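# Place a slip sheet and module in each crate

## Task

For every crate, get exactly one slip sheet (thin, flat) lying flat on the crate floor, with exactly one module (small metal block) resting on top of that sheet and keeping its current upright orientation. After that, return every tool to the stand slot it came from, unlock it, and withdraw the arm well away from all tools. A tool still locked to the arm is treated as part of the arm.

## Robot and tools

Robot: one arm ending in a tool changer. Three tools can hang in a stand: grip50 (two-finger, 50 mm stroke), grip85 (two-finger, 85 mm stroke) and cup (suction). tool_id shows grip50, grip85, cup or none.

Frames: the scene frame has its origin on the table top under the arm base, +z up, +y to the left when facing along +x. The arm base may be slightly tilted. end_effector_position is the centre of the changer's flat face; its own z axis points away from the arm. Tool points in mm along the face axes: grip50 grip point (0, -25, 180); grip85 grip point (0, 0, 173) when closed, 13 mm closer when fully open; cup rim centre (0, 0, 175). Both grippers close along face x.

execute_actions: arguments actions (a list holding zero or one item) and optional pictures (boolean). An empty list only returns the state. A wait item is {"steps": n}, n up to 300, counted from the previous result including your reply time. A motion item is {"rows": [...], "steps": n}, n up to 15 (default 15), each step 1/30 s. Each row holds 15 numbers applied for one step; the final row repeats if rows run out. Row order: x, y, z (absolute position of the face centre, metres, scene frame); qw, qx, qy, qz (absolute orientation quaternion, w first, scene frame); then lock, grip50_position, grip50_force_limit, grip50_speed, grip85_position, grip85_force_limit, grip85_speed, cup_suction, each between -1 and 1. Repeat the wanted quaternion in every row rather than copying a drifted reading. A row whose position lies over 0.6 m from the last reported position along any face axis is refused and nothing moves. Each step the command is clipped to within 100 mm and 16 degrees of the measured pose; motion lags commands by about 0.17 s, and after an action the arm only continues to the last clipped pose, so check and resend.

Tool numbers: lock >0 locks, <0 unlocks (about 1 s), 0 keeps the last command. grip50_position +1 = open 50 mm, pads meet near -0.65; grip85_position +1 = open 85 mm, pads meet near -0.8. Send -1 to grip and hold it; the fingers stop on the object. force_limit runs from -1 (about 20 N) to +1 (185 N grip50, 235 N grip85). speed runs from -1 (about 20 mm/s) to +1 (150 mm/s). A new force or speed only applies with a position change of at least 0.01. cup_suction above 0.01 is on, otherwise off and vented; it persists between actions. Gripper and cup fields do nothing until that tool is locked and ready.

move: target is one 15-number row, an absolute pose as above. speed 0.002 to 0.5 m/s (default 0.25; turning up to twice that in rad/s). Optional stop_force 9 to 40 N ends the path when push against the motion rises that much, then backs off two steps; use it very slowly for touching, not when the face rotates, and omit it when moving away from a surface. The straight path takes 0.5 to 10 s and ignores obstacles. The move line reports the ending: done, contact, off_target, moving, held or fault, plus limits (paced = pose clipped, held = some steps blocked).

wait: seconds 0 to 10. zoom_image: camera (cam_head_left, cam_head_right, cam_wrist) and region [x0, y0, x1, y1] in pixels, at most 504 by 504. finished_scene: scene number, final.

Results: pose and velocities of the face; Wrist force and Wrist torque in face axes (force points back into the arm when pressing; offset up to about 4 N, noise up to 2.4 N, saturates near 50 N). HELD marks steps not sent; a pose unreachable line means the clearance check altered the command. Hand target shows where the controller is heading. Tool readings: plate_near, locked, unlocked, in_stand, unlock_refused; grip object_status 0 moving, 1 stopped while opening, 2 stopped while closing (a grip), 3 at target or pads touching (also possible on thin parts); position_measured about 3 when open, grip50 opening = (250 - value) x 0.202 mm, grip85 about 78 = 60 mm, 130 = 40 mm, 180 = 20 mm, 230 = closed. cup_suction_measured 1 means strong vacuum, near 0 means no seal; cup_part_present flips to 1 at 0.50 and back below 0.45. Readings show n/a until the tool is ready.

Taking a tool: the plate only fits with face -y toward the fork's open side. Align the face with the plate within about 1 mm and 1 degree; when plate_near = 1, send lock +1 and wait for locked = 1. The tool then starts up (a gripper closes and reopens, so nothing may be between its fingers). Lift 10 to 30 mm, about 20, slide at least 110 mm toward face -y out of the fork, then rise. Returning: reverse that path; when in_stand = 1, hold still, send lock -1, wait for unlocked = 1. Unlocking elsewhere is refused. Fork arms sit 40 to 70 mm each side along face x from the slot centre, front ends 45 mm toward the open side, tops 18 mm below a hung plate face; slots are 180 mm apart. Changer face is 63 mm wide, with a contact block 46 mm out on -y and a lock motor 58 mm out on +y.

Cup use: suction on, whole rim flat on a smooth face away from edges and holes; the cup shrinks up to 12 mm under vacuum. Release by setting the part down, suction off, then rise 15 mm. Unlocking the cup drops its load. Fast or off-centre loads can tear free.

Avoid: dropping or knocking anything off the table; pressing past contact (the arm is stiff). 150 N external force or a joint hitting its load limit (142 N m for the big joints, 26.6 N m for the wrists, payload included) freezes the arm 10 s. Motors warn at 70 C and brake at 85 C, so don't hold loads needlessly. Loose objects may get nudged occasionally.

Cameras: cam_head_left and cam_head_right (fixed) and cam_wrist (fisheye), each 504x504, with calibration given per scene.

Each tool is called after "Call:" as name(argument=value, ...) on one line, values as JSON.

## Session

Call:
execute_actions(actions=[])

Scene clock: 0.00 s of 9600.00 s.
end_effector_position=(+0.2369, +0.2200, +0.2522) locked=0 unlocked=1 plate_near=0 in_stand=0 unlock_refused=0 tool_id=none grip50_position_measured=n/a grip50_object_status=n/a grip85_position_measured=n/a grip85_object_status=n/a cup_suction_measured=n/a cup_part_present=n/a end_effector_quat_wxyz=(+0.045, +0.030, +0.989, +0.136) end_effector_velocity=(+0.000, +0.000, +0.000) end_effector_angular_velocity=(+0.001, -0.001, +0.000)
Joint positions: [ 0.195 -1.896  2.644 -2.468 -1.324 -2.877]
Joint velocities: [ 0.     0.    -0.    -0.001  0.001 -0.   ]
Wrist force (N, on the end effector, along its own x y z axes, offset not removed): no reading
Wrist torque (N m, same axes, about the end effector's origin, offset not removed): no reading
Hand target: +0.237, +0.220, +0.252; +0.045, +0.030, +0.989, +0.136

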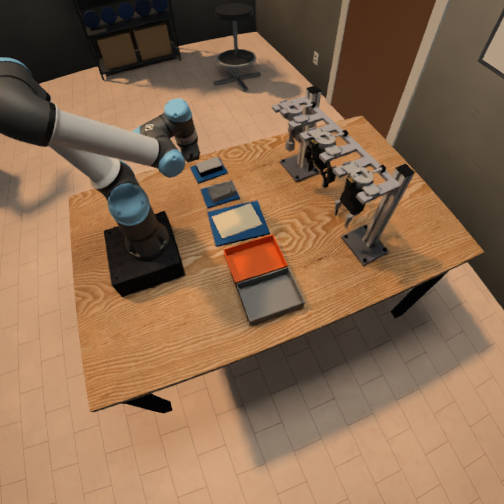

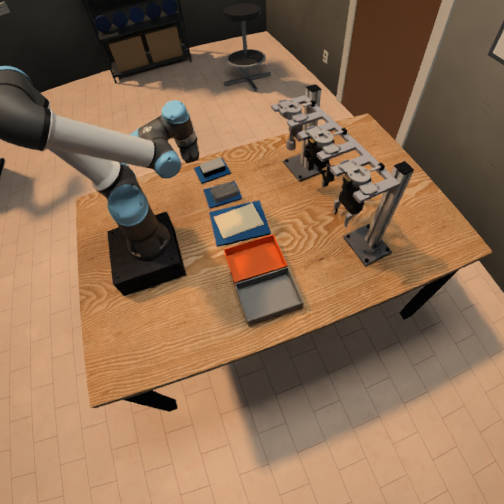

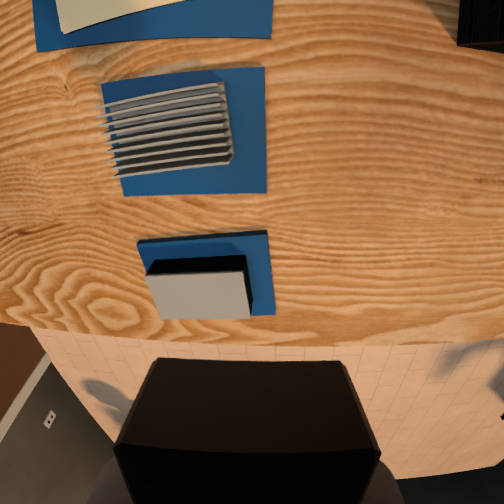

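Call:
zoom_image(camera="cam_head_left", region=[260, 80, 430, 270])

Call:
zoom_image(camera="cam_head_right", region=[260, 80, 430, 270])

Call:
zoom_image(camera="cam_head_left", region=[170, 140, 330, 330])

Region (260, 80, 430, 270) of cam_head_left's 504x504 image, scaled by 2.653, with more detail than that image has; it fills the left 451 columns of this view, and the rest is white.

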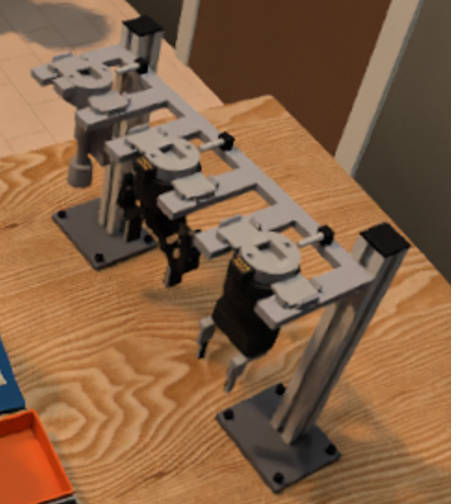

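Region (260, 80, 430, 270) of cam_head_right's 504x504 image, scaled by 2.653, with more detail than that image has; it fills the left 451 columns of this view, and the rest is white.

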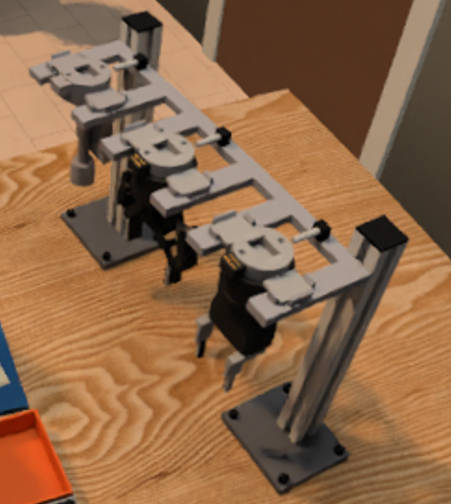

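Region (170, 140, 330, 330) of cam_head_left's 504x504 image, scaled by 2.653, with more detail than that image has; it fills the left 424 columns of this view, and the rest is white.

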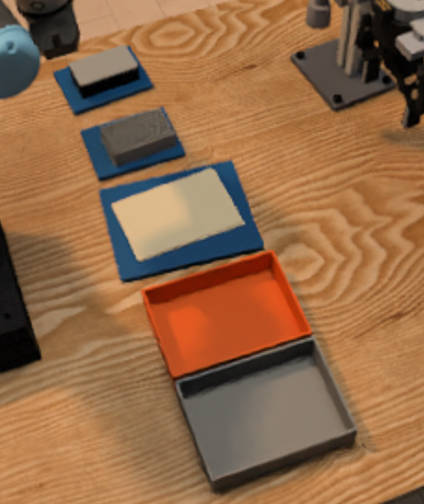

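Call:
move(target=[0.45,0.15,0.5,0,0.668,0.744,0,0,1,0,0,1,0,0,0])

Call:
move(target=[0.6,0.16,0.47,0,0.668,0.744,0,0,1,0,0,1,0,0,0])

Scene clock: 21.03 s of 9600.00 s.
end_effector_position=(+0.4493, +0.1499, +0.4999) locked=0 unlocked=1 plate_near=0 in_stand=0 unlock_refused=0 tool_id=none grip50_position_measured=n/a grip50_object_status=n/a grip85_position_measured=n/a grip85_object_status=n/a cup_suction_measured=n/a cup_part_present=n/a end_effector_quat_wxyz=(+0.000, +0.668, +0.744, +0.000) end_effector_velocity=(+0.002, -0.000, +0.002) end_effector_angular_velocity=(-0.001, +0.003, -0.011)
Joint positions: [ 0.046 -1.659  1.705 -1.619 -1.571 -1.643]
Joint velocities: [-0.     0.005 -0.011  0.009 -0.001  0.011]
Wrist force (N, on the end effector, along its own x y z axes, offset not removed): [1.6 0.4 1.7]
Wrist torque (N m, same axes, about the end effector's origin, offset not removed): [-0.06 -0.11 -0.06]
Hand target: +0.450, +0.150, +0.500; +0.000, +0.668, +0.744, +0.000
Off the commanded pose: 0.001 m, 0 deg.
move: done
camera_calibration (this result's frames):
cam_wrist: T_world_to_cam=[[-0.118395, 0.992966, -0.00101308, -0.0920867], [0.946833, 0.113202, 0.301151, -0.53747], [0.299148, 0.0346957, -0.953576, 0.387063], [0, 0, 0, 1]] pos_world=[0.382203, 0.138852, 0.53086]

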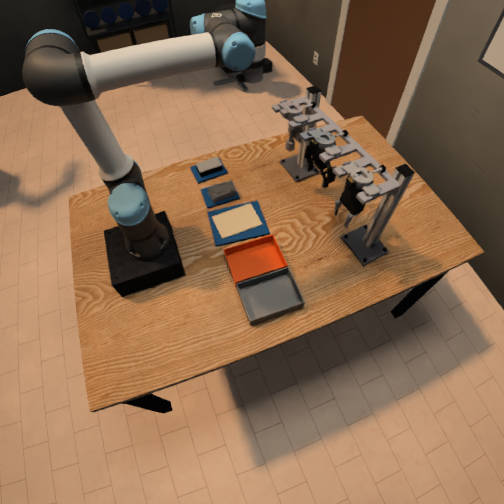

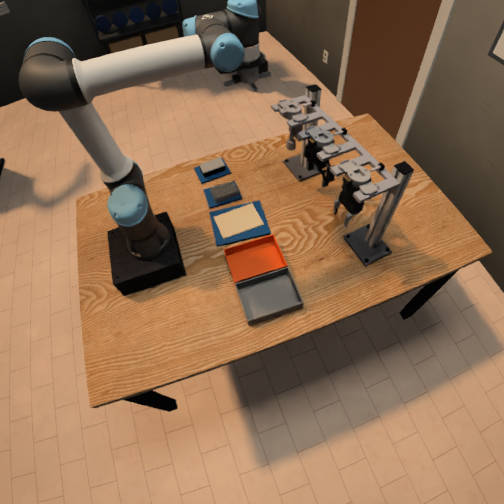

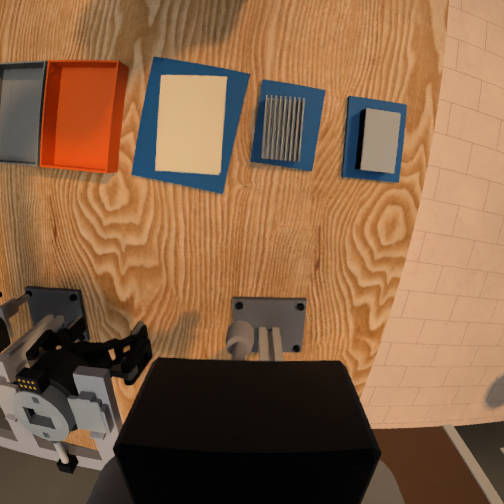

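Scene clock: 22.37 s of 9600.00 s.
end_effector_position=(+0.5997, +0.1599, +0.4701) locked=0 unlocked=1 plate_near=0 in_stand=0 unlock_refused=0 tool_id=none grip50_position_measured=n/a grip50_object_status=n/a grip85_position_measured=n/a grip85_object_status=n/a cup_suction_measured=n/a cup_part_present=n/a end_effector_quat_wxyz=(+0.000, +0.668, +0.744, +0.000) end_effector_velocity=(+0.002, +0.001, +0.000) end_effector_angular_velocity=(-0.000, -0.000, +0.001)
Joint positions: [ 0.053 -1.295  1.381 -1.657 -1.571 -1.634]
Joint velocities: [ 0.002  0.006 -0.008  0.002 -0.     0.001]
Wrist force (N, on the end effector, along its own x y z axes, offset not removed): [1.6 0.4 -1.0]
Wrist torque (N m, same axes, about the end effector's origin, offset not removed): [-0.10 -0.21 -0.03]
Hand target: +0.600, +0.160, +0.470; -0.000, +0.668, +0.744, -0.000
Off the commanded pose: 0.000 m, 0 deg.
move: done
camera_calibration (this result's frames):
cam_wrist: T_world_to_cam=[[-0.117281, 0.993098, -0.00087812, -0.0849908], [0.947301, 0.112138, 0.300078, -0.671606], [0.298105, 0.0343615, -0.953914, 0.314123], [0, 0, 0, 1]] pos_world=[0.532604, 0.148923, 0.501106]

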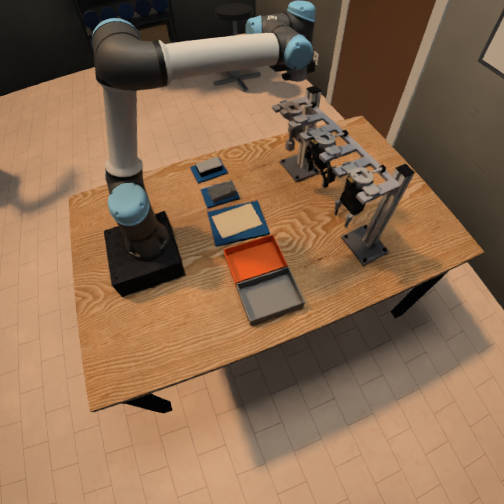

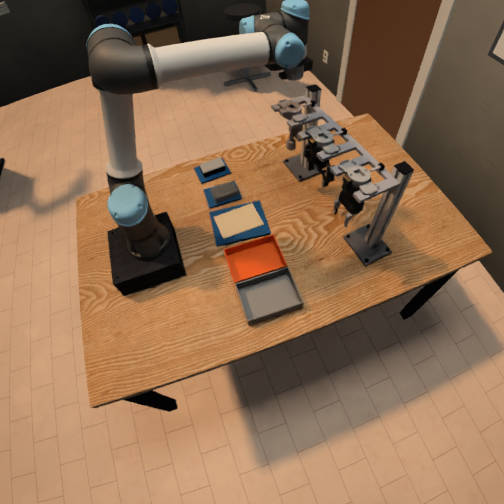

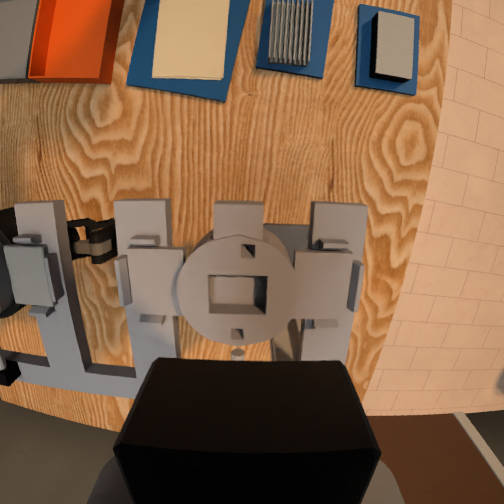

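Call:
move(target=[0.62,0.154,0.43,0,0.668,0.744,0,0,1,0,0,1,0,0,0])

Call:
zoom_image(camera="cam_wrist", region=[60, 120, 440, 380])

Scene clock: 36.70 s of 9600.00 s.
end_effector_position=(+0.6199, +0.1540, +0.4303) locked=0 unlocked=1 plate_near=0 in_stand=0 unlock_refused=0 tool_id=none grip50_position_measured=n/a grip50_object_status=n/a grip85_position_measured=n/a grip85_object_status=n/a cup_suction_measured=n/a cup_part_present=n/a end_effector_quat_wxyz=(+0.000, +0.668, +0.744, -0.000) end_effector_velocity=(+0.001, -0.001, -0.003) end_effector_angular_velocity=(-0.000, +0.001, -0.001)
Joint positions: [ 0.043 -1.239  1.409 -1.741 -1.571 -1.645]
Joint velocities: [-0.002  0.004  0.001 -0.004 -0.    -0.001]
Wrist force (N, on the end effector, along its own x y z axes, offset not removed): [0.1 -1.5 -1.8]
Wrist torque (N m, same axes, about the end effector's origin, offset not removed): [-0.15 -0.05 -0.03]
Hand target: +0.620, +0.154, +0.430; +0.000, +0.668, +0.744, +0.000
Off the commanded pose: 0.000 m, 0 deg.
move: done
camera_calibration (this result's frames):
cam_wrist: T_world_to_cam=[[-0.117277, 0.993099, -0.000927071, -0.076791], [0.947326, 0.112151, 0.299994, -0.678096], [0.298027, 0.034304, -0.953941, 0.270451], [0, 0, 0, 1]] pos_world=[0.55277, 0.143033, 0.461347]

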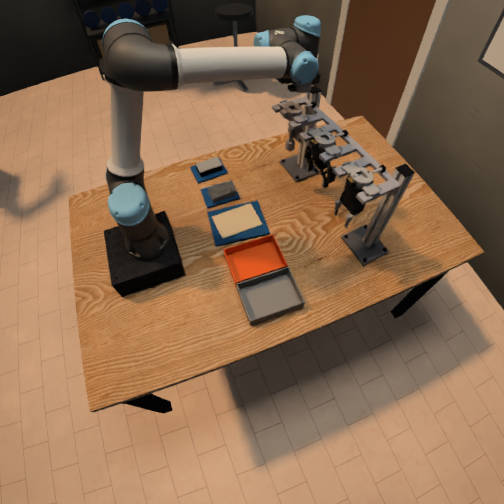

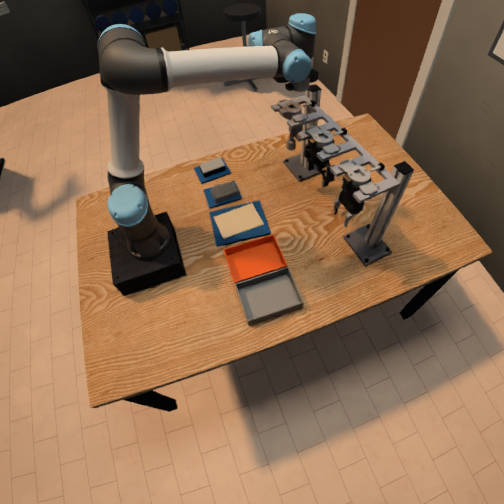

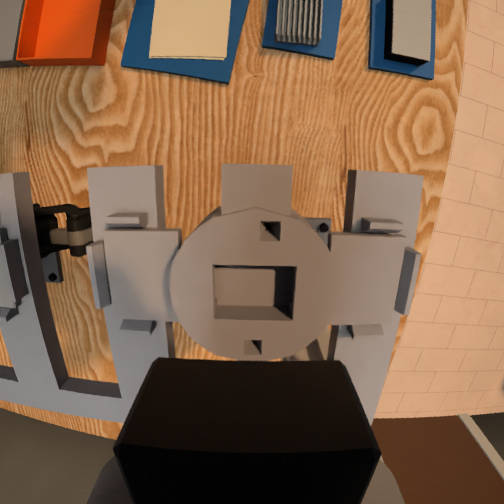

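Region (60, 120, 440, 380) of cam_wrist's 504x504 image, scaled by 1.326, with more detail than that image has; it fills the top 345 rows of this view, and the rest is white.

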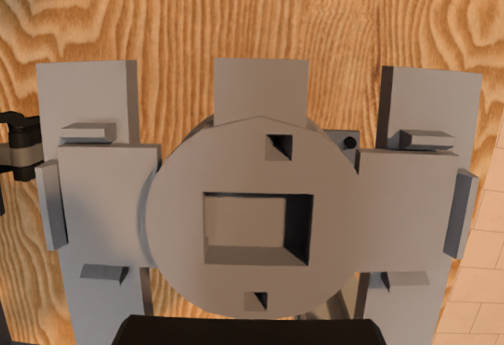

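Call:
move(target=[0.6005,0.1492,0.375,0,0.6717,0.7408,0,0,1,0,0,1,0,0,0], speed=0.1)

Call:
move(target=[0.6005,0.1492,0.345,0,0.6717,0.7408,0,0,1,0,0,1,0,0,0], speed=0.004, stop_force=12)

Scene clock: 48.87 s of 9600.00 s.
end_effector_position=(+0.6007, +0.1492, +0.3753) locked=0 unlocked=1 plate_near=0 in_stand=0 unlock_refused=0 tool_id=none grip50_position_measured=n/a grip50_object_status=n/a grip85_position_measured=n/a grip85_object_status=n/a cup_suction_measured=n/a cup_part_present=n/a end_effector_quat_wxyz=(-0.000, +0.672, +0.741, -0.000) end_effector_velocity=(-0.001, +0.000, -0.002) end_effector_angular_velocity=(+0.001, -0.001, -0.001)
Joint positions: [ 0.036 -1.254  1.574 -1.891 -1.571 -1.642]
Joint velocities: [-0.    -0.001  0.007 -0.008  0.001  0.001]
Wrist force (N, on the end effector, along its own x y z axes, offset not removed): [-0.4 -1.1 -1.8]
Wrist torque (N m, same axes, about the end effector's origin, offset not removed): [-0.21 -0.05 0.04]
Hand target: +0.601, +0.149, +0.375; +0.000, +0.672, +0.741, -0.000
Off the commanded pose: 0.000 m, 0 deg.
move: done
camera_calibration (this result's frames):
cam_wrist: T_world_to_cam=[[-0.107607, 0.994193, -0.000959607, -0.0802755], [0.948399, 0.10294, 0.299903, -0.642121], [0.29826, 0.0313616, -0.953969, 0.224144], [0, 0, 0, 1]] pos_world=[0.533495, 0.13888, 0.406323]

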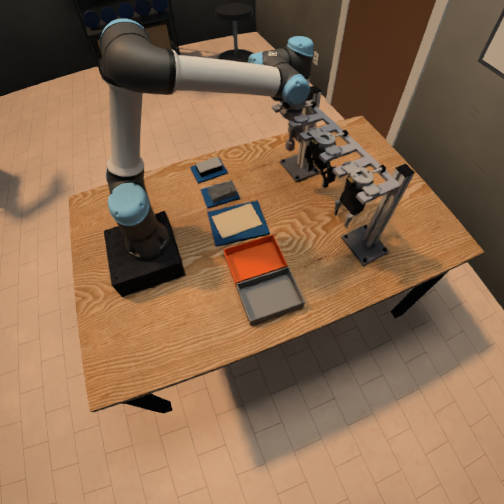

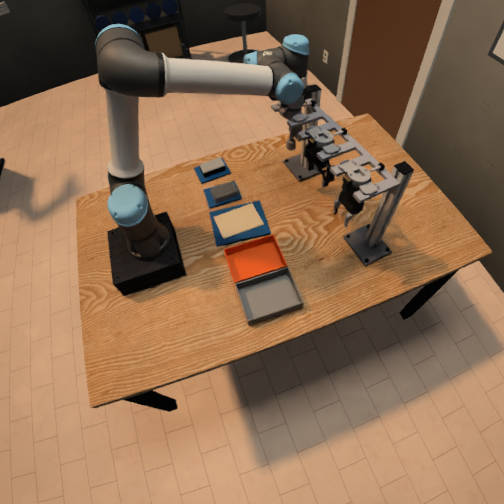

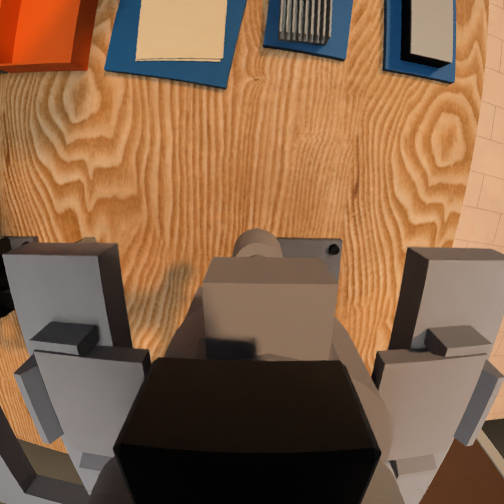

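Scene clock: 50.27 s of 9600.00 s.
end_effector_position=(+0.6007, +0.1492, +0.3713) locked=0 unlocked=1 plate_near=0 in_stand=0 unlock_refused=0 tool_id=none grip50_position_measured=n/a grip50_object_status=n/a grip85_position_measured=n/a grip85_object_status=n/a cup_suction_measured=n/a cup_part_present=n/a end_effector_quat_wxyz=(+0.000, +0.672, +0.741, +0.000) end_effector_velocity=(-0.000, +0.000, +0.000) end_effector_angular_velocity=(-0.000, +0.003, +0.001)
Joint positions: [ 0.036 -1.251  1.581 -1.901 -1.571 -1.642]
Joint velocities: [ 0.001  0.    -0.002  0.004 -0.     0.   ]
Wrist force (N, on the end effector, along its own x y z axes, offset not removed): [4.9 1.9 -28.9]
Wrist torque (N m, same axes, about the end effector's origin, offset not removed): [-0.20 -0.62 -0.11]
Hand target: +0.601, +0.149, +0.371; +0.000, +0.672, +0.741, +0.000
Off the commanded pose: 0.026 m, 0 deg.
move: contact
camera_calibration (this result's frames):
cam_wrist: T_world_to_cam=[[-0.107595, 0.994194, -0.000959907, -0.0802837], [0.948297, 0.102917, 0.300234, -0.640986], [0.29859, 0.0313933, -0.953865, 0.220056], [0, 0, 0, 1]] pos_world=[0.533501, 0.138878, 0.402273]

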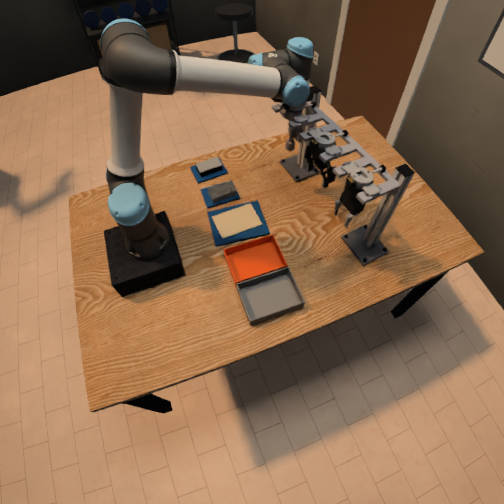

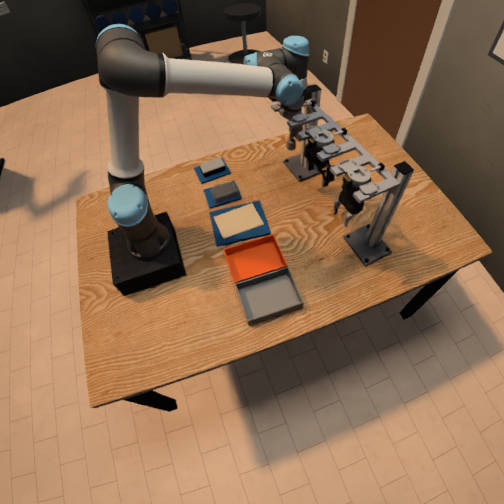

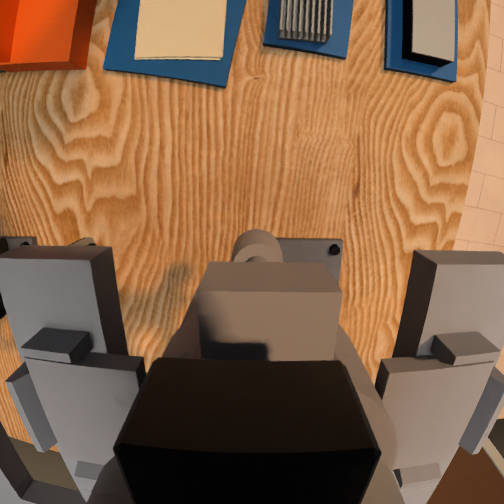

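Call:
move(target=[0.6003,0.1527,0.375,0,0.6756,0.7373,0,0,1,0,0,1,0,0,0], speed=0.01)

Call:
move(target=[0.6003,0.1527,0.35,0,0.6756,0.7373,0,0,1,0,0,1,0,0,0], speed=0.003, stop_force=12)

Scene clock: 62.23 s of 9600.00 s.
end_effector_position=(+0.6003, +0.1525, +0.3748) locked=0 unlocked=1 plate_near=0 in_stand=0 unlock_refused=0 tool_id=none grip50_position_measured=n/a grip50_object_status=n/a grip85_position_measured=n/a grip85_object_status=n/a cup_suction_measured=n/a cup_part_present=n/a end_effector_quat_wxyz=(+0.000, +0.675, +0.737, +0.000) end_effector_velocity=(-0.000, +0.001, +0.001) end_effector_angular_velocity=(+0.000, +0.001, -0.007)
Joint positions: [ 0.041 -1.253  1.574 -1.892 -1.571 -1.627]
Joint velocities: [ 0.001 -0.001 -0.003  0.004  0.     0.008]
Wrist force (N, on the end effector, along its own x y z axes, offset not removed): [2.4 0.1 0.6]
Wrist torque (N m, same axes, about the end effector's origin, offset not removed): [-0.22 -0.27 -0.05]
Hand target: +0.600, +0.153, +0.375; -0.000, +0.676, +0.737, -0.000
Off the commanded pose: 0.000 m, 0 deg.
move: done
camera_calibration (this result's frames):
cam_wrist: T_world_to_cam=[[-0.0977454, 0.995211, -0.00088303, -0.0896725], [0.949343, 0.0935066, 0.300007, -0.641103], [0.298653, 0.028486, -0.953936, 0.223886], [0, 0, 0, 1]] pos_world=[0.532997, 0.142813, 0.405829]

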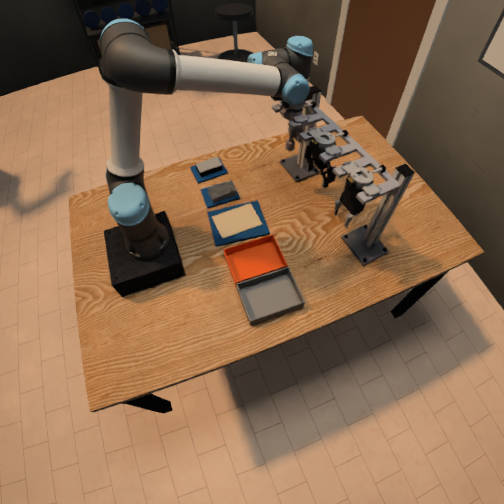

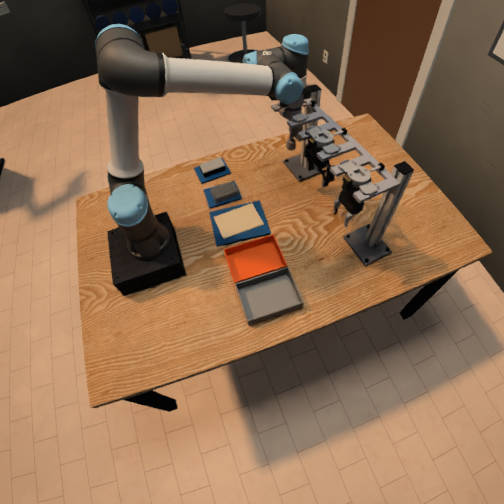

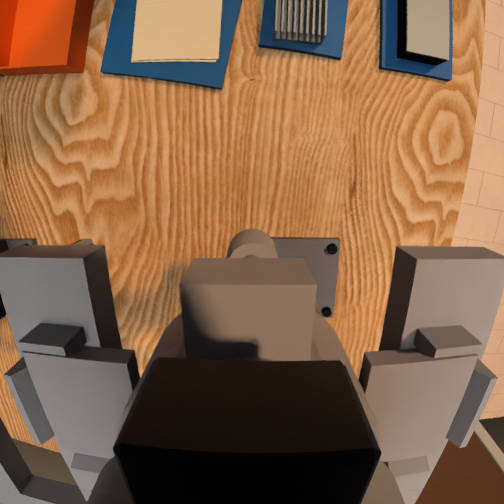

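Scene clock: 64.77 s of 9600.00 s.
end_effector_position=(+0.6003, +0.1525, +0.3683) locked=0 unlocked=1 plate_near=0 in_stand=0 unlock_refused=0 tool_id=none grip50_position_measured=n/a grip50_object_status=n/a grip85_position_measured=n/a grip85_object_status=n/a cup_suction_measured=n/a cup_part_present=n/a end_effector_quat_wxyz=(+0.000, +0.675, +0.737, +0.000) end_effector_velocity=(-0.001, +0.000, -0.001) end_effector_angular_velocity=(+0.001, +0.005, +0.001)
Joint positions: [ 0.041 -1.248  1.584 -1.908 -1.571 -1.627]
Joint velocities: [ 0.     0.    -0.     0.005  0.001 -0.   ]
Wrist force (N, on the end effector, along its own x y z axes, offset not removed): [-0.7 -8.3 -24.7]
Wrist torque (N m, same axes, about the end effector's origin, offset not removed): [-0.12 0.11 -0.14]
Hand target: +0.600, +0.153, +0.369; +0.000, +0.675, +0.737, +0.000
Off the commanded pose: 0.018 m, 0 deg.
move: contact
camera_calibration (this result's frames):
cam_wrist: T_world_to_cam=[[-0.0975774, 0.995228, -0.000899221, -0.0898226], [0.949284, 0.0933442, 0.300243, -0.639219], [0.298894, 0.0284433, -0.953862, 0.217557], [0, 0, 0, 1]] pos_world=[0.53301, 0.142873, 0.39936]

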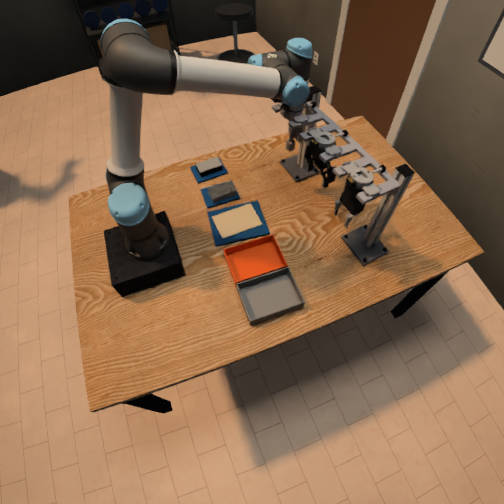

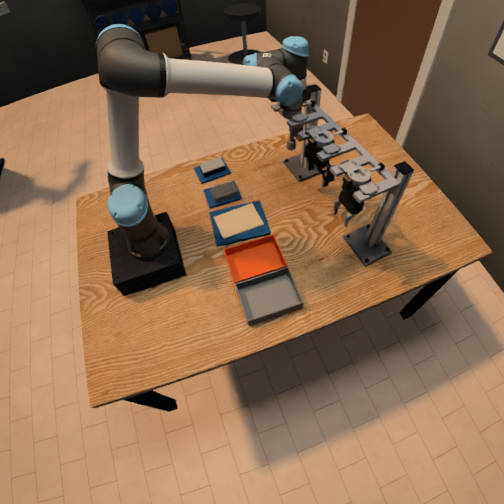

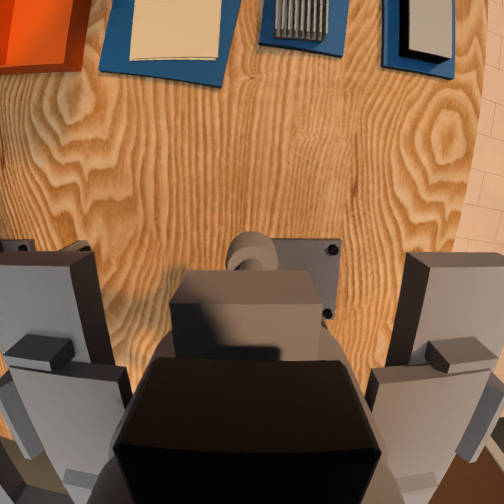

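Lateral is aligned; the force pushes toward −y face (−x world).

Call:
move(target=[0.5988,0.1526,0.371,0,0.6756,0.7373,0,0,1,0,0,1,0,0,0], speed=0.01)

Call:
move(target=[0.5988,0.1526,0.35,0,0.6756,0.7373,0,0,1,0,0,1,0,0,0], speed=0.003, stop_force=12)

Scene clock: 69.13 s of 9600.00 s.
end_effector_position=(+0.5989, +0.1525, +0.3709) locked=0 unlocked=1 plate_near=0 in_stand=0 unlock_refused=0 tool_id=none grip50_position_measured=n/a grip50_object_status=n/a grip85_position_measured=n/a grip85_object_status=n/a cup_suction_measured=n/a cup_part_present=n/a end_effector_quat_wxyz=(+0.000, +0.676, +0.737, +0.000) end_effector_velocity=(-0.001, +0.001, +0.001) end_effector_angular_velocity=(-0.000, +0.001, +0.001)
Joint positions: [ 0.041 -1.253  1.584 -1.902 -1.571 -1.626]
Joint velocities: [ 0.001 -0.002  0.     0.003 -0.     0.   ]
Wrist force (N, on the end effector, along its own x y z axes, offset not removed): [2.2 -0.3 0.4]
Wrist torque (N m, same axes, about the end effector's origin, offset not removed): [-0.23 -0.20 -0.07]
Hand target: +0.599, +0.153, +0.371; +0.000, +0.676, +0.737, +0.000
Off the commanded pose: 0.000 m, 0 deg.
move: done
camera_calibration (this result's frames):
cam_wrist: T_world_to_cam=[[-0.0970399, 0.99528, -0.00088487, -0.0902771], [0.9494, 0.0928333, 0.300037, -0.638541], [0.298703, 0.0282754, -0.953927, 0.22055], [0, 0, 0, 1]] pos_world=[0.531591, 0.142893, 0.401894]

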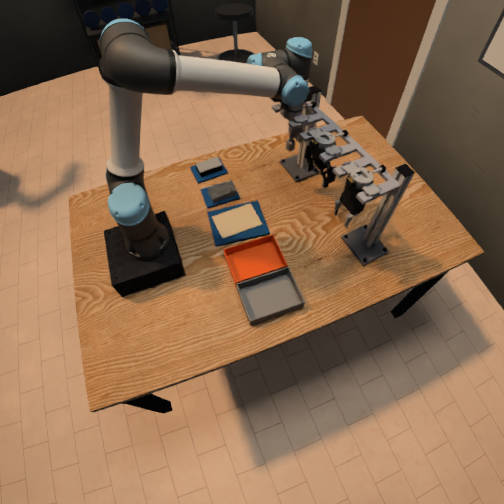

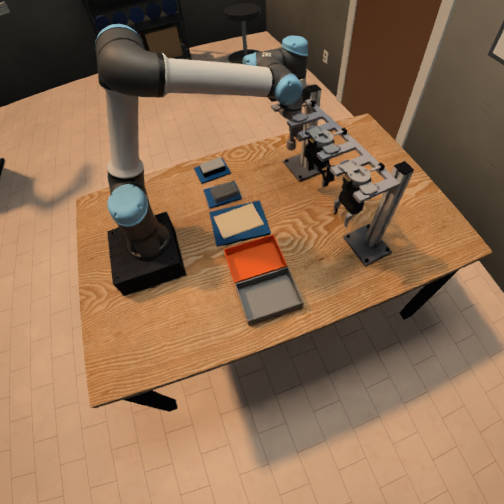

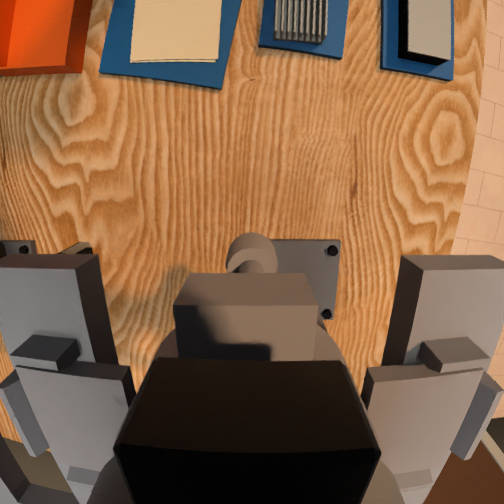

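Scene clock: 72.37 s of 9600.00 s.
end_effector_position=(+0.5989, +0.1526, +0.3623) locked=0 unlocked=1 plate_near=1 in_stand=1 unlock_refused=0 tool_id=none grip50_position_measured=n/a grip50_object_status=n/a grip85_position_measured=n/a grip85_object_status=n/a cup_suction_measured=n/a cup_part_present=n/a end_effector_quat_wxyz=(+0.000, +0.676, +0.737, +0.000) end_effector_velocity=(-0.000, +0.000, -0.000) end_effector_angular_velocity=(-0.001, +0.002, -0.000)
Joint positions: [ 0.041 -1.246  1.598 -1.923 -1.571 -1.626]
Joint velocities: [ 0.     0.     0.     0.002 -0.001  0.001]
Wrist force (N, on the end effector, along its own x y z axes, offset not removed): [-1.7 -12.9 -24.2]
Wrist torque (N m, same axes, about the end effector's origin, offset not removed): [0.04 -0.06 -0.84]
Hand target: +0.599, +0.153, +0.362; +0.000, +0.676, +0.737, +0.000
Off the commanded pose: 0.012 m, 0 deg.
move: contact
camera_calibration (this result's frames):
cam_wrist: T_world_to_cam=[[-0.0970953, 0.995275, -0.000896759, -0.0902876], [0.94934, 0.0928846, 0.30021, -0.635981], [0.298874, 0.0282976, -0.953873, 0.212274], [0, 0, 0, 1]] pos_world=[0.531552, 0.142927, 0.393329]

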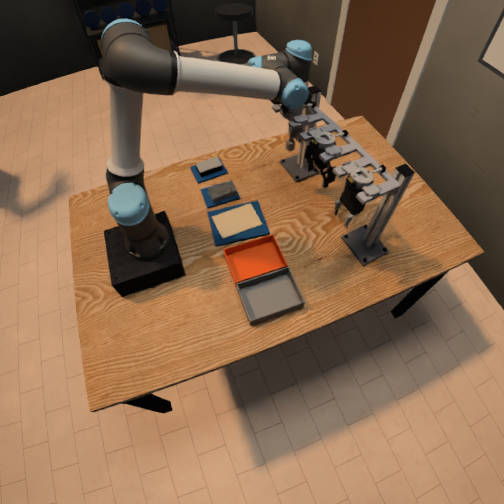

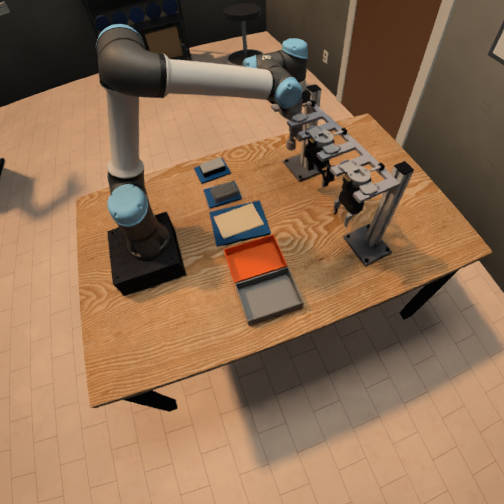

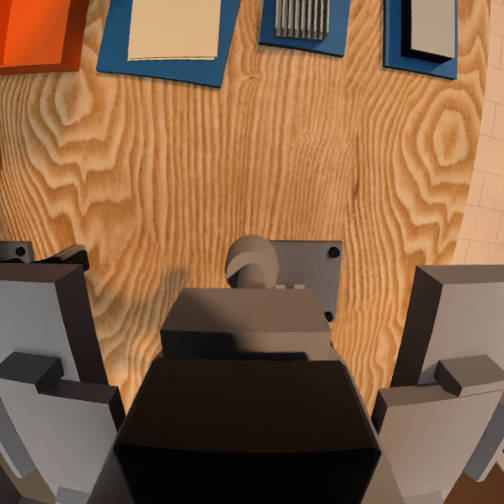

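Call:
execute_actions(actions=[{"rows":[[0.5984,0.1526,0.3625,0,0.6737,0.739,0,1,1,0,0,1,0,0,0]]}], pictures=false)

Call:
execute_actions(actions=[{"steps":30}], pictures=false)

Scene clock: 76.33 s of 9600.00 s.
end_effector_position=(+0.5984, +0.1526, +0.3625) locked=0 unlocked=0 plate_near=1 in_stand=1 unlock_refused=0 tool_id=none grip50_position_measured=n/a grip50_object_status=n/a grip85_position_measured=n/a grip85_object_status=n/a cup_suction_measured=n/a cup_part_present=n/a end_effector_quat_wxyz=(-0.000, +0.674, +0.739, -0.000) end_effector_velocity=(-0.001, -0.000, -0.001) end_effector_angular_velocity=(-0.000, +0.004, +0.001)
Joint positions: [ 0.041 -1.248  1.599 -1.923 -1.571 -1.631]
Joint velocities: [ 0.     0.     0.003  0.001 -0.    -0.001]
Wrist force (N, on the end effector, along its own x y z axes, offset not removed): [2.8 0.5 3.6]
Wrist torque (N m, same axes, about the end effector's origin, offset not removed): [-0.06 -0.27 -0.10]
Hand target: +0.598, +0.153, +0.362; +0.000, +0.674, +0.739, -0.000
Off the commanded pose: 0.000 m, 0 deg.
Steps of this call (steps 1 to 104: nothing new was sent; steps 105 to 119: all 15 steps of this action). Readings (end_effector_position | what the end effector reports):
105: (+0.5989, +0.1526, +0.3625) | locked=0 unlocked=0 plate_near=1 in_stand=1 unlock_refused=0 tool_id=none grip50_position_measured=n/a grip50_object_status=n/a grip85_position_measured=n/a grip85_object_status=n/a cup_suction_measured=n/a cup_part_present=n/a
106: (+0.5989, +0.1526, +0.3626) | locked=0 unlocked=0 plate_near=1 in_stand=1 unlock_refused=0 tool_id=none grip50_position_measured=n/a grip50_object_status=n/a grip85_position_measured=n/a grip85_object_status=n/a cup_suction_measured=n/a cup_part_present=n/a
108: (+0.5987, +0.1526, +0.3626) | locked=0 unlocked=0 plate_near=1 in_stand=1 unlock_refused=0 tool_id=none grip50_position_measured=n/a grip50_object_status=n/a grip85_position_measured=n/a grip85_object_status=n/a cup_suction_measured=n/a cup_part_present=n/a
112: (+0.5986, +0.1526, +0.3626) | locked=0 unlocked=0 plate_near=1 in_stand=1 unlock_refused=0 tool_id=none grip50_position_measured=n/a grip50_object_status=n/a grip85_position_measured=n/a grip85_object_status=n/a cup_suction_measured=n/a cup_part_present=n/a
119: the state above

Scene clock: 77.33 s of 9600.00 s.
end_effector_position=(+0.5984, +0.1526, +0.3625) locked=1 unlocked=0 plate_near=1 in_stand=1 unlock_refused=0 tool_id=cup grip50_position_measured=n/a grip50_object_status=n/a grip85_position_measured=n/a grip85_object_status=n/a cup_suction_measured=n/a cup_part_present=n/a end_effector_quat_wxyz=(-0.000, +0.674, +0.739, +0.000) end_effector_velocity=(+0.000, +0.000, -0.000) end_effector_angular_velocity=(-0.001, +0.000, +0.000)
Joint positions: [ 0.041 -1.248  1.599 -1.923 -1.571 -1.631]
Joint velocities: [ 0.     0.    -0.     0.    -0.001 -0.   ]
Wrist force (N, on the end effector, along its own x y z axes, offset not removed): [2.8 -0.9 -1.6]
Wrist torque (N m, same axes, about the end effector's origin, offset not removed): [-0.07 -0.24 -0.11]
Hand target: +0.598, +0.153, +0.362; +0.000, +0.674, +0.739, -0.000
Off the commanded pose: 0.000 m, 0 deg.
Steps of this call (steps 1 to 30: nothing new was sent). Readings (end_effector_position | what the end effector reports):
1: (+0.5984, +0.1526, +0.3625) | locked=0 unlocked=0 plate_near=1 in_stand=1 unlock_refused=0 tool_id=none grip50_position_measured=n/a grip50_object_status=n/a grip85_position_measured=n/a grip85_object_status=n/a cup_suction_measured=n/a cup_part_present=n/a
2: (+0.5984, +0.1526, +0.3625) | locked=0 unlocked=0 plate_near=1 in_stand=1 unlock_refused=0 tool_id=none grip50_position_measured=n/a grip50_object_status=n/a grip85_position_measured=n/a grip85_object_status=n/a cup_suction_measured=n/a cup_part_present=n/a
4: (+0.5984, +0.1526, +0.3624) | locked=0 unlocked=0 plate_near=1 in_stand=1 unlock_refused=0 tool_id=none grip50_position_measured=n/a grip50_object_status=n/a grip85_position_measured=n/a grip85_object_status=n/a cup_suction_measured=n/a cup_part_present=n/a
8: (+0.5984, +0.1526, +0.3624) | locked=0 unlocked=0 plate_near=1 in_stand=1 unlock_refused=0 tool_id=none grip50_position_measured=n/a grip50_object_status=n/a grip85_position_measured=n/a grip85_object_status=n/a cup_suction_measured=n/a cup_part_present=n/a
30: the state above

Call:
move(target=[0.5984,0.1526,0.3825,0,0.6737,0.739,0,0,1,0,0,1,0,0,0], speed=0.05)

Call:
move(target=[0.474,0.141,0.3825,0,0.6737,0.739,0,0,1,0,0,1,0,0,0], speed=0.15)

Call:
move(target=[0.43,-0.06,0.42,0,0.7071,0.7071,0,0,1,0,0,1,0,0,0])

Call:
zoom_image(camera="cam_wrist", region=[50, 30, 450, 280])

Scene clock: 86.60 s of 9600.00 s.
end_effector_position=(+0.5984, +0.1526, +0.3822) locked=1 unlocked=0 plate_near=1 in_stand=0 unlock_refused=0 tool_id=cup grip50_position_measured=n/a grip50_object_status=n/a grip85_position_measured=n/a grip85_object_status=n/a cup_suction_measured=0.01 cup_part_present=0 end_effector_quat_wxyz=(+0.000, +0.674, +0.739, +0.000) end_effector_velocity=(-0.000, -0.000, +0.002) end_effector_angular_velocity=(-0.000, +0.001, -0.000)
Joint positions: [ 0.041 -1.263  1.567 -1.875 -1.571 -1.631]
Joint velocities: [-0.001 -0.002 -0.004  0.007 -0.    -0.   ]
Wrist force (N, on the end effector, along its own x y z axes, offset not removed): [3.3 -0.9 0.2]
Wrist torque (N m, same axes, about the end effector's origin, offset not removed): [-0.15 -0.38 -0.12]
Hand target: +0.598, +0.153, +0.383; +0.000, +0.674, +0.739, +0.000
Off the commanded pose: 0.000 m, 0 deg.
move: done
camera_calibration (this result's frames):
cam_wrist: T_world_to_cam=[[-0.102207, 0.994763, -0.000891028, -0.0872199], [0.948909, 0.0977642, 0.300024, -0.641873], [0.29854, 0.0298189, -0.953931, 0.231385], [0, 0, 0, 1]] pos_world=[0.531087, 0.142616, 0.413225]

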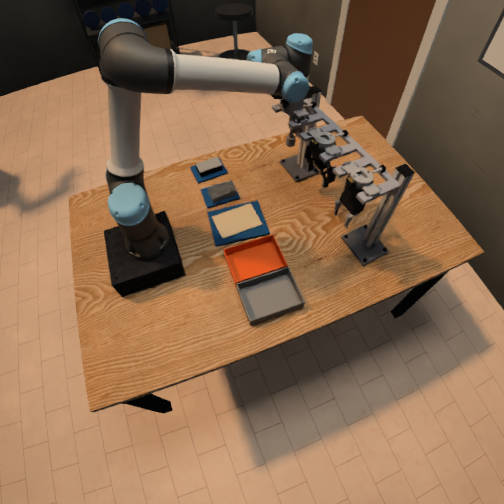

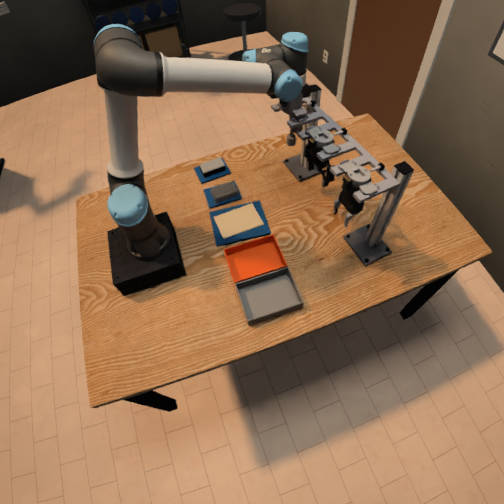

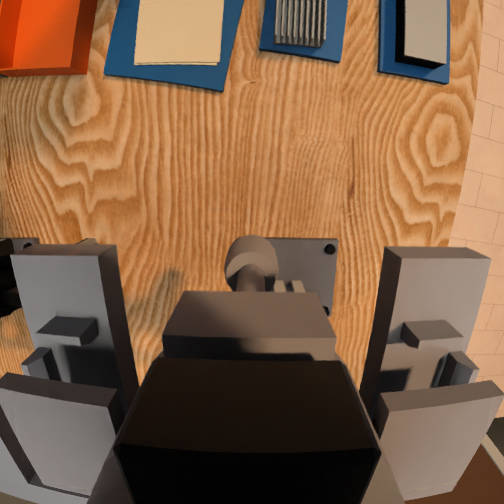

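Scene clock: 88.03 s of 9600.00 s.
end_effector_position=(+0.4744, +0.1411, +0.3824) locked=1 unlocked=0 plate_near=1 in_stand=0 unlock_refused=0 tool_id=cup grip50_position_measured=n/a grip50_object_status=n/a grip85_position_measured=n/a grip85_object_status=n/a cup_suction_measured=0.01 cup_part_present=0 end_effector_quat_wxyz=(+0.000, +0.674, +0.739, +0.000) end_effector_velocity=(-0.003, +0.001, +0.001) end_effector_angular_velocity=(+0.001, -0.002, +0.002)
Joint positions: [ 0.026 -1.549  1.906 -1.928 -1.571 -1.647]
Joint velocities: [ 0.001 -0.008  0.007 -0.001  0.001 -0.001]
Wrist force (N, on the end effector, along its own x y z axes, offset not removed): [1.5 0.2 -0.3]
Wrist torque (N m, same axes, about the end effector's origin, offset not removed): [-0.17 -0.23 -0.14]
Hand target: +0.474, +0.141, +0.382; +0.000, +0.674, +0.739, +0.000
Off the commanded pose: 0.000 m, 0 deg.
move: done
camera_calibration (this result's frames):
cam_wrist: T_world_to_cam=[[-0.102197, 0.994764, -0.000912855, -0.0884254], [0.948911, 0.0977612, 0.300019, -0.523149], [0.298537, 0.0297947, -0.953933, 0.268966], [0, 0, 0, 1]] pos_world=[0.407089, 0.131092, 0.413449]

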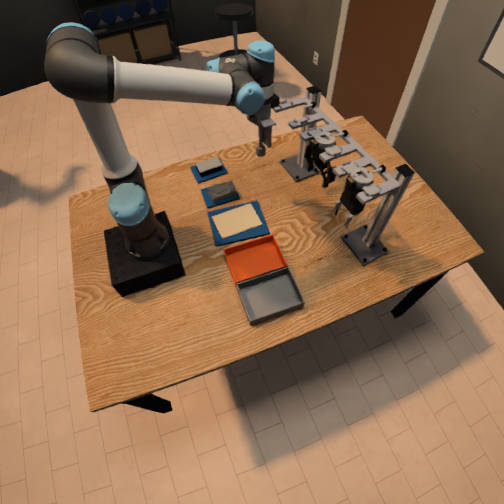

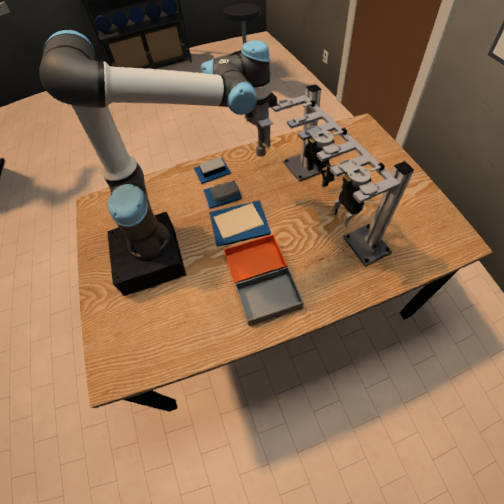

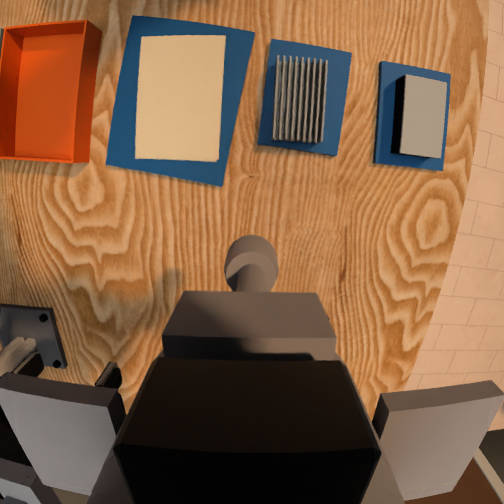

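Scene clock: 89.57 s of 9600.00 s.
end_effector_position=(+0.4300, -0.0597, +0.4199) locked=1 unlocked=0 plate_near=1 in_stand=0 unlock_refused=0 tool_id=cup grip50_position_measured=n/a grip50_object_status=n/a grip85_position_measured=n/a grip85_object_status=n/a cup_suction_measured=0.01 cup_part_present=0 end_effector_quat_wxyz=(+0.000, +0.707, +0.707, +0.000) end_effector_velocity=(-0.001, -0.003, +0.000) end_effector_angular_velocity=(+0.001, +0.002, -0.001)
Joint positions: [-0.441 -1.73   1.973 -1.815 -1.571 -2.021]
Joint velocities: [-0.007 -0.001  0.     0.002 -0.    -0.006]
Wrist force (N, on the end effector, along its own x y z axes, offset not removed): [1.8 0.0 -0.4]
Wrist torque (N m, same axes, about the end effector's origin, offset not removed): [-0.21 -0.32 -0.06]
Hand target: +0.430, -0.060, +0.420; +0.000, +0.707, +0.707, +0.000
Off the commanded pose: 0.000 m, 0 deg.
move: done
camera_calibration (this result's frames):
cam_wrist: T_world_to_cam=[[-0.0100667, 0.999948, -0.00140101, 0.0677179], [0.953693, 0.0100223, 0.300616, -0.480264], [0.300615, 0.0016901, -0.953744, 0.321314], [0, 0, 0, 1]] pos_world=[0.362115, -0.0634441, 0.450921]

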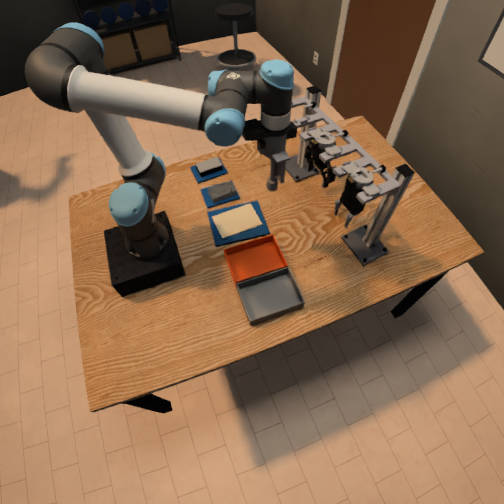

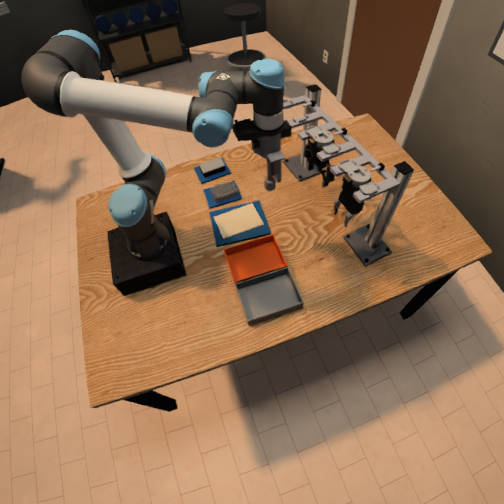

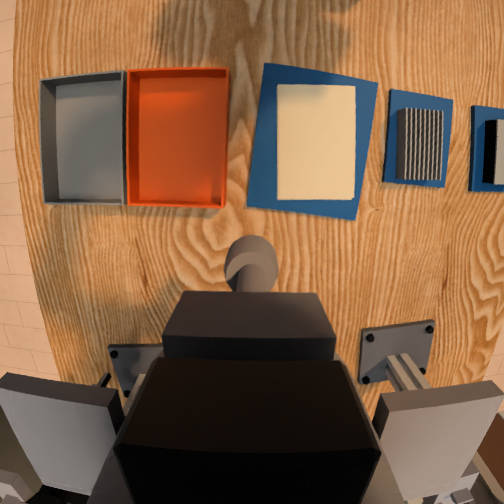

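Region (50, 30, 450, 280) of cam_wrist's 504x504 image, scaled by 1.260, with more detail than that image has; it fills the top 315 rows of this view, and the rest is white.

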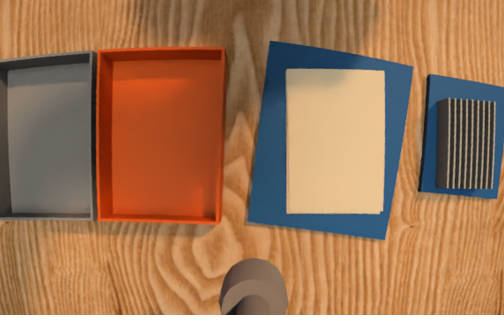

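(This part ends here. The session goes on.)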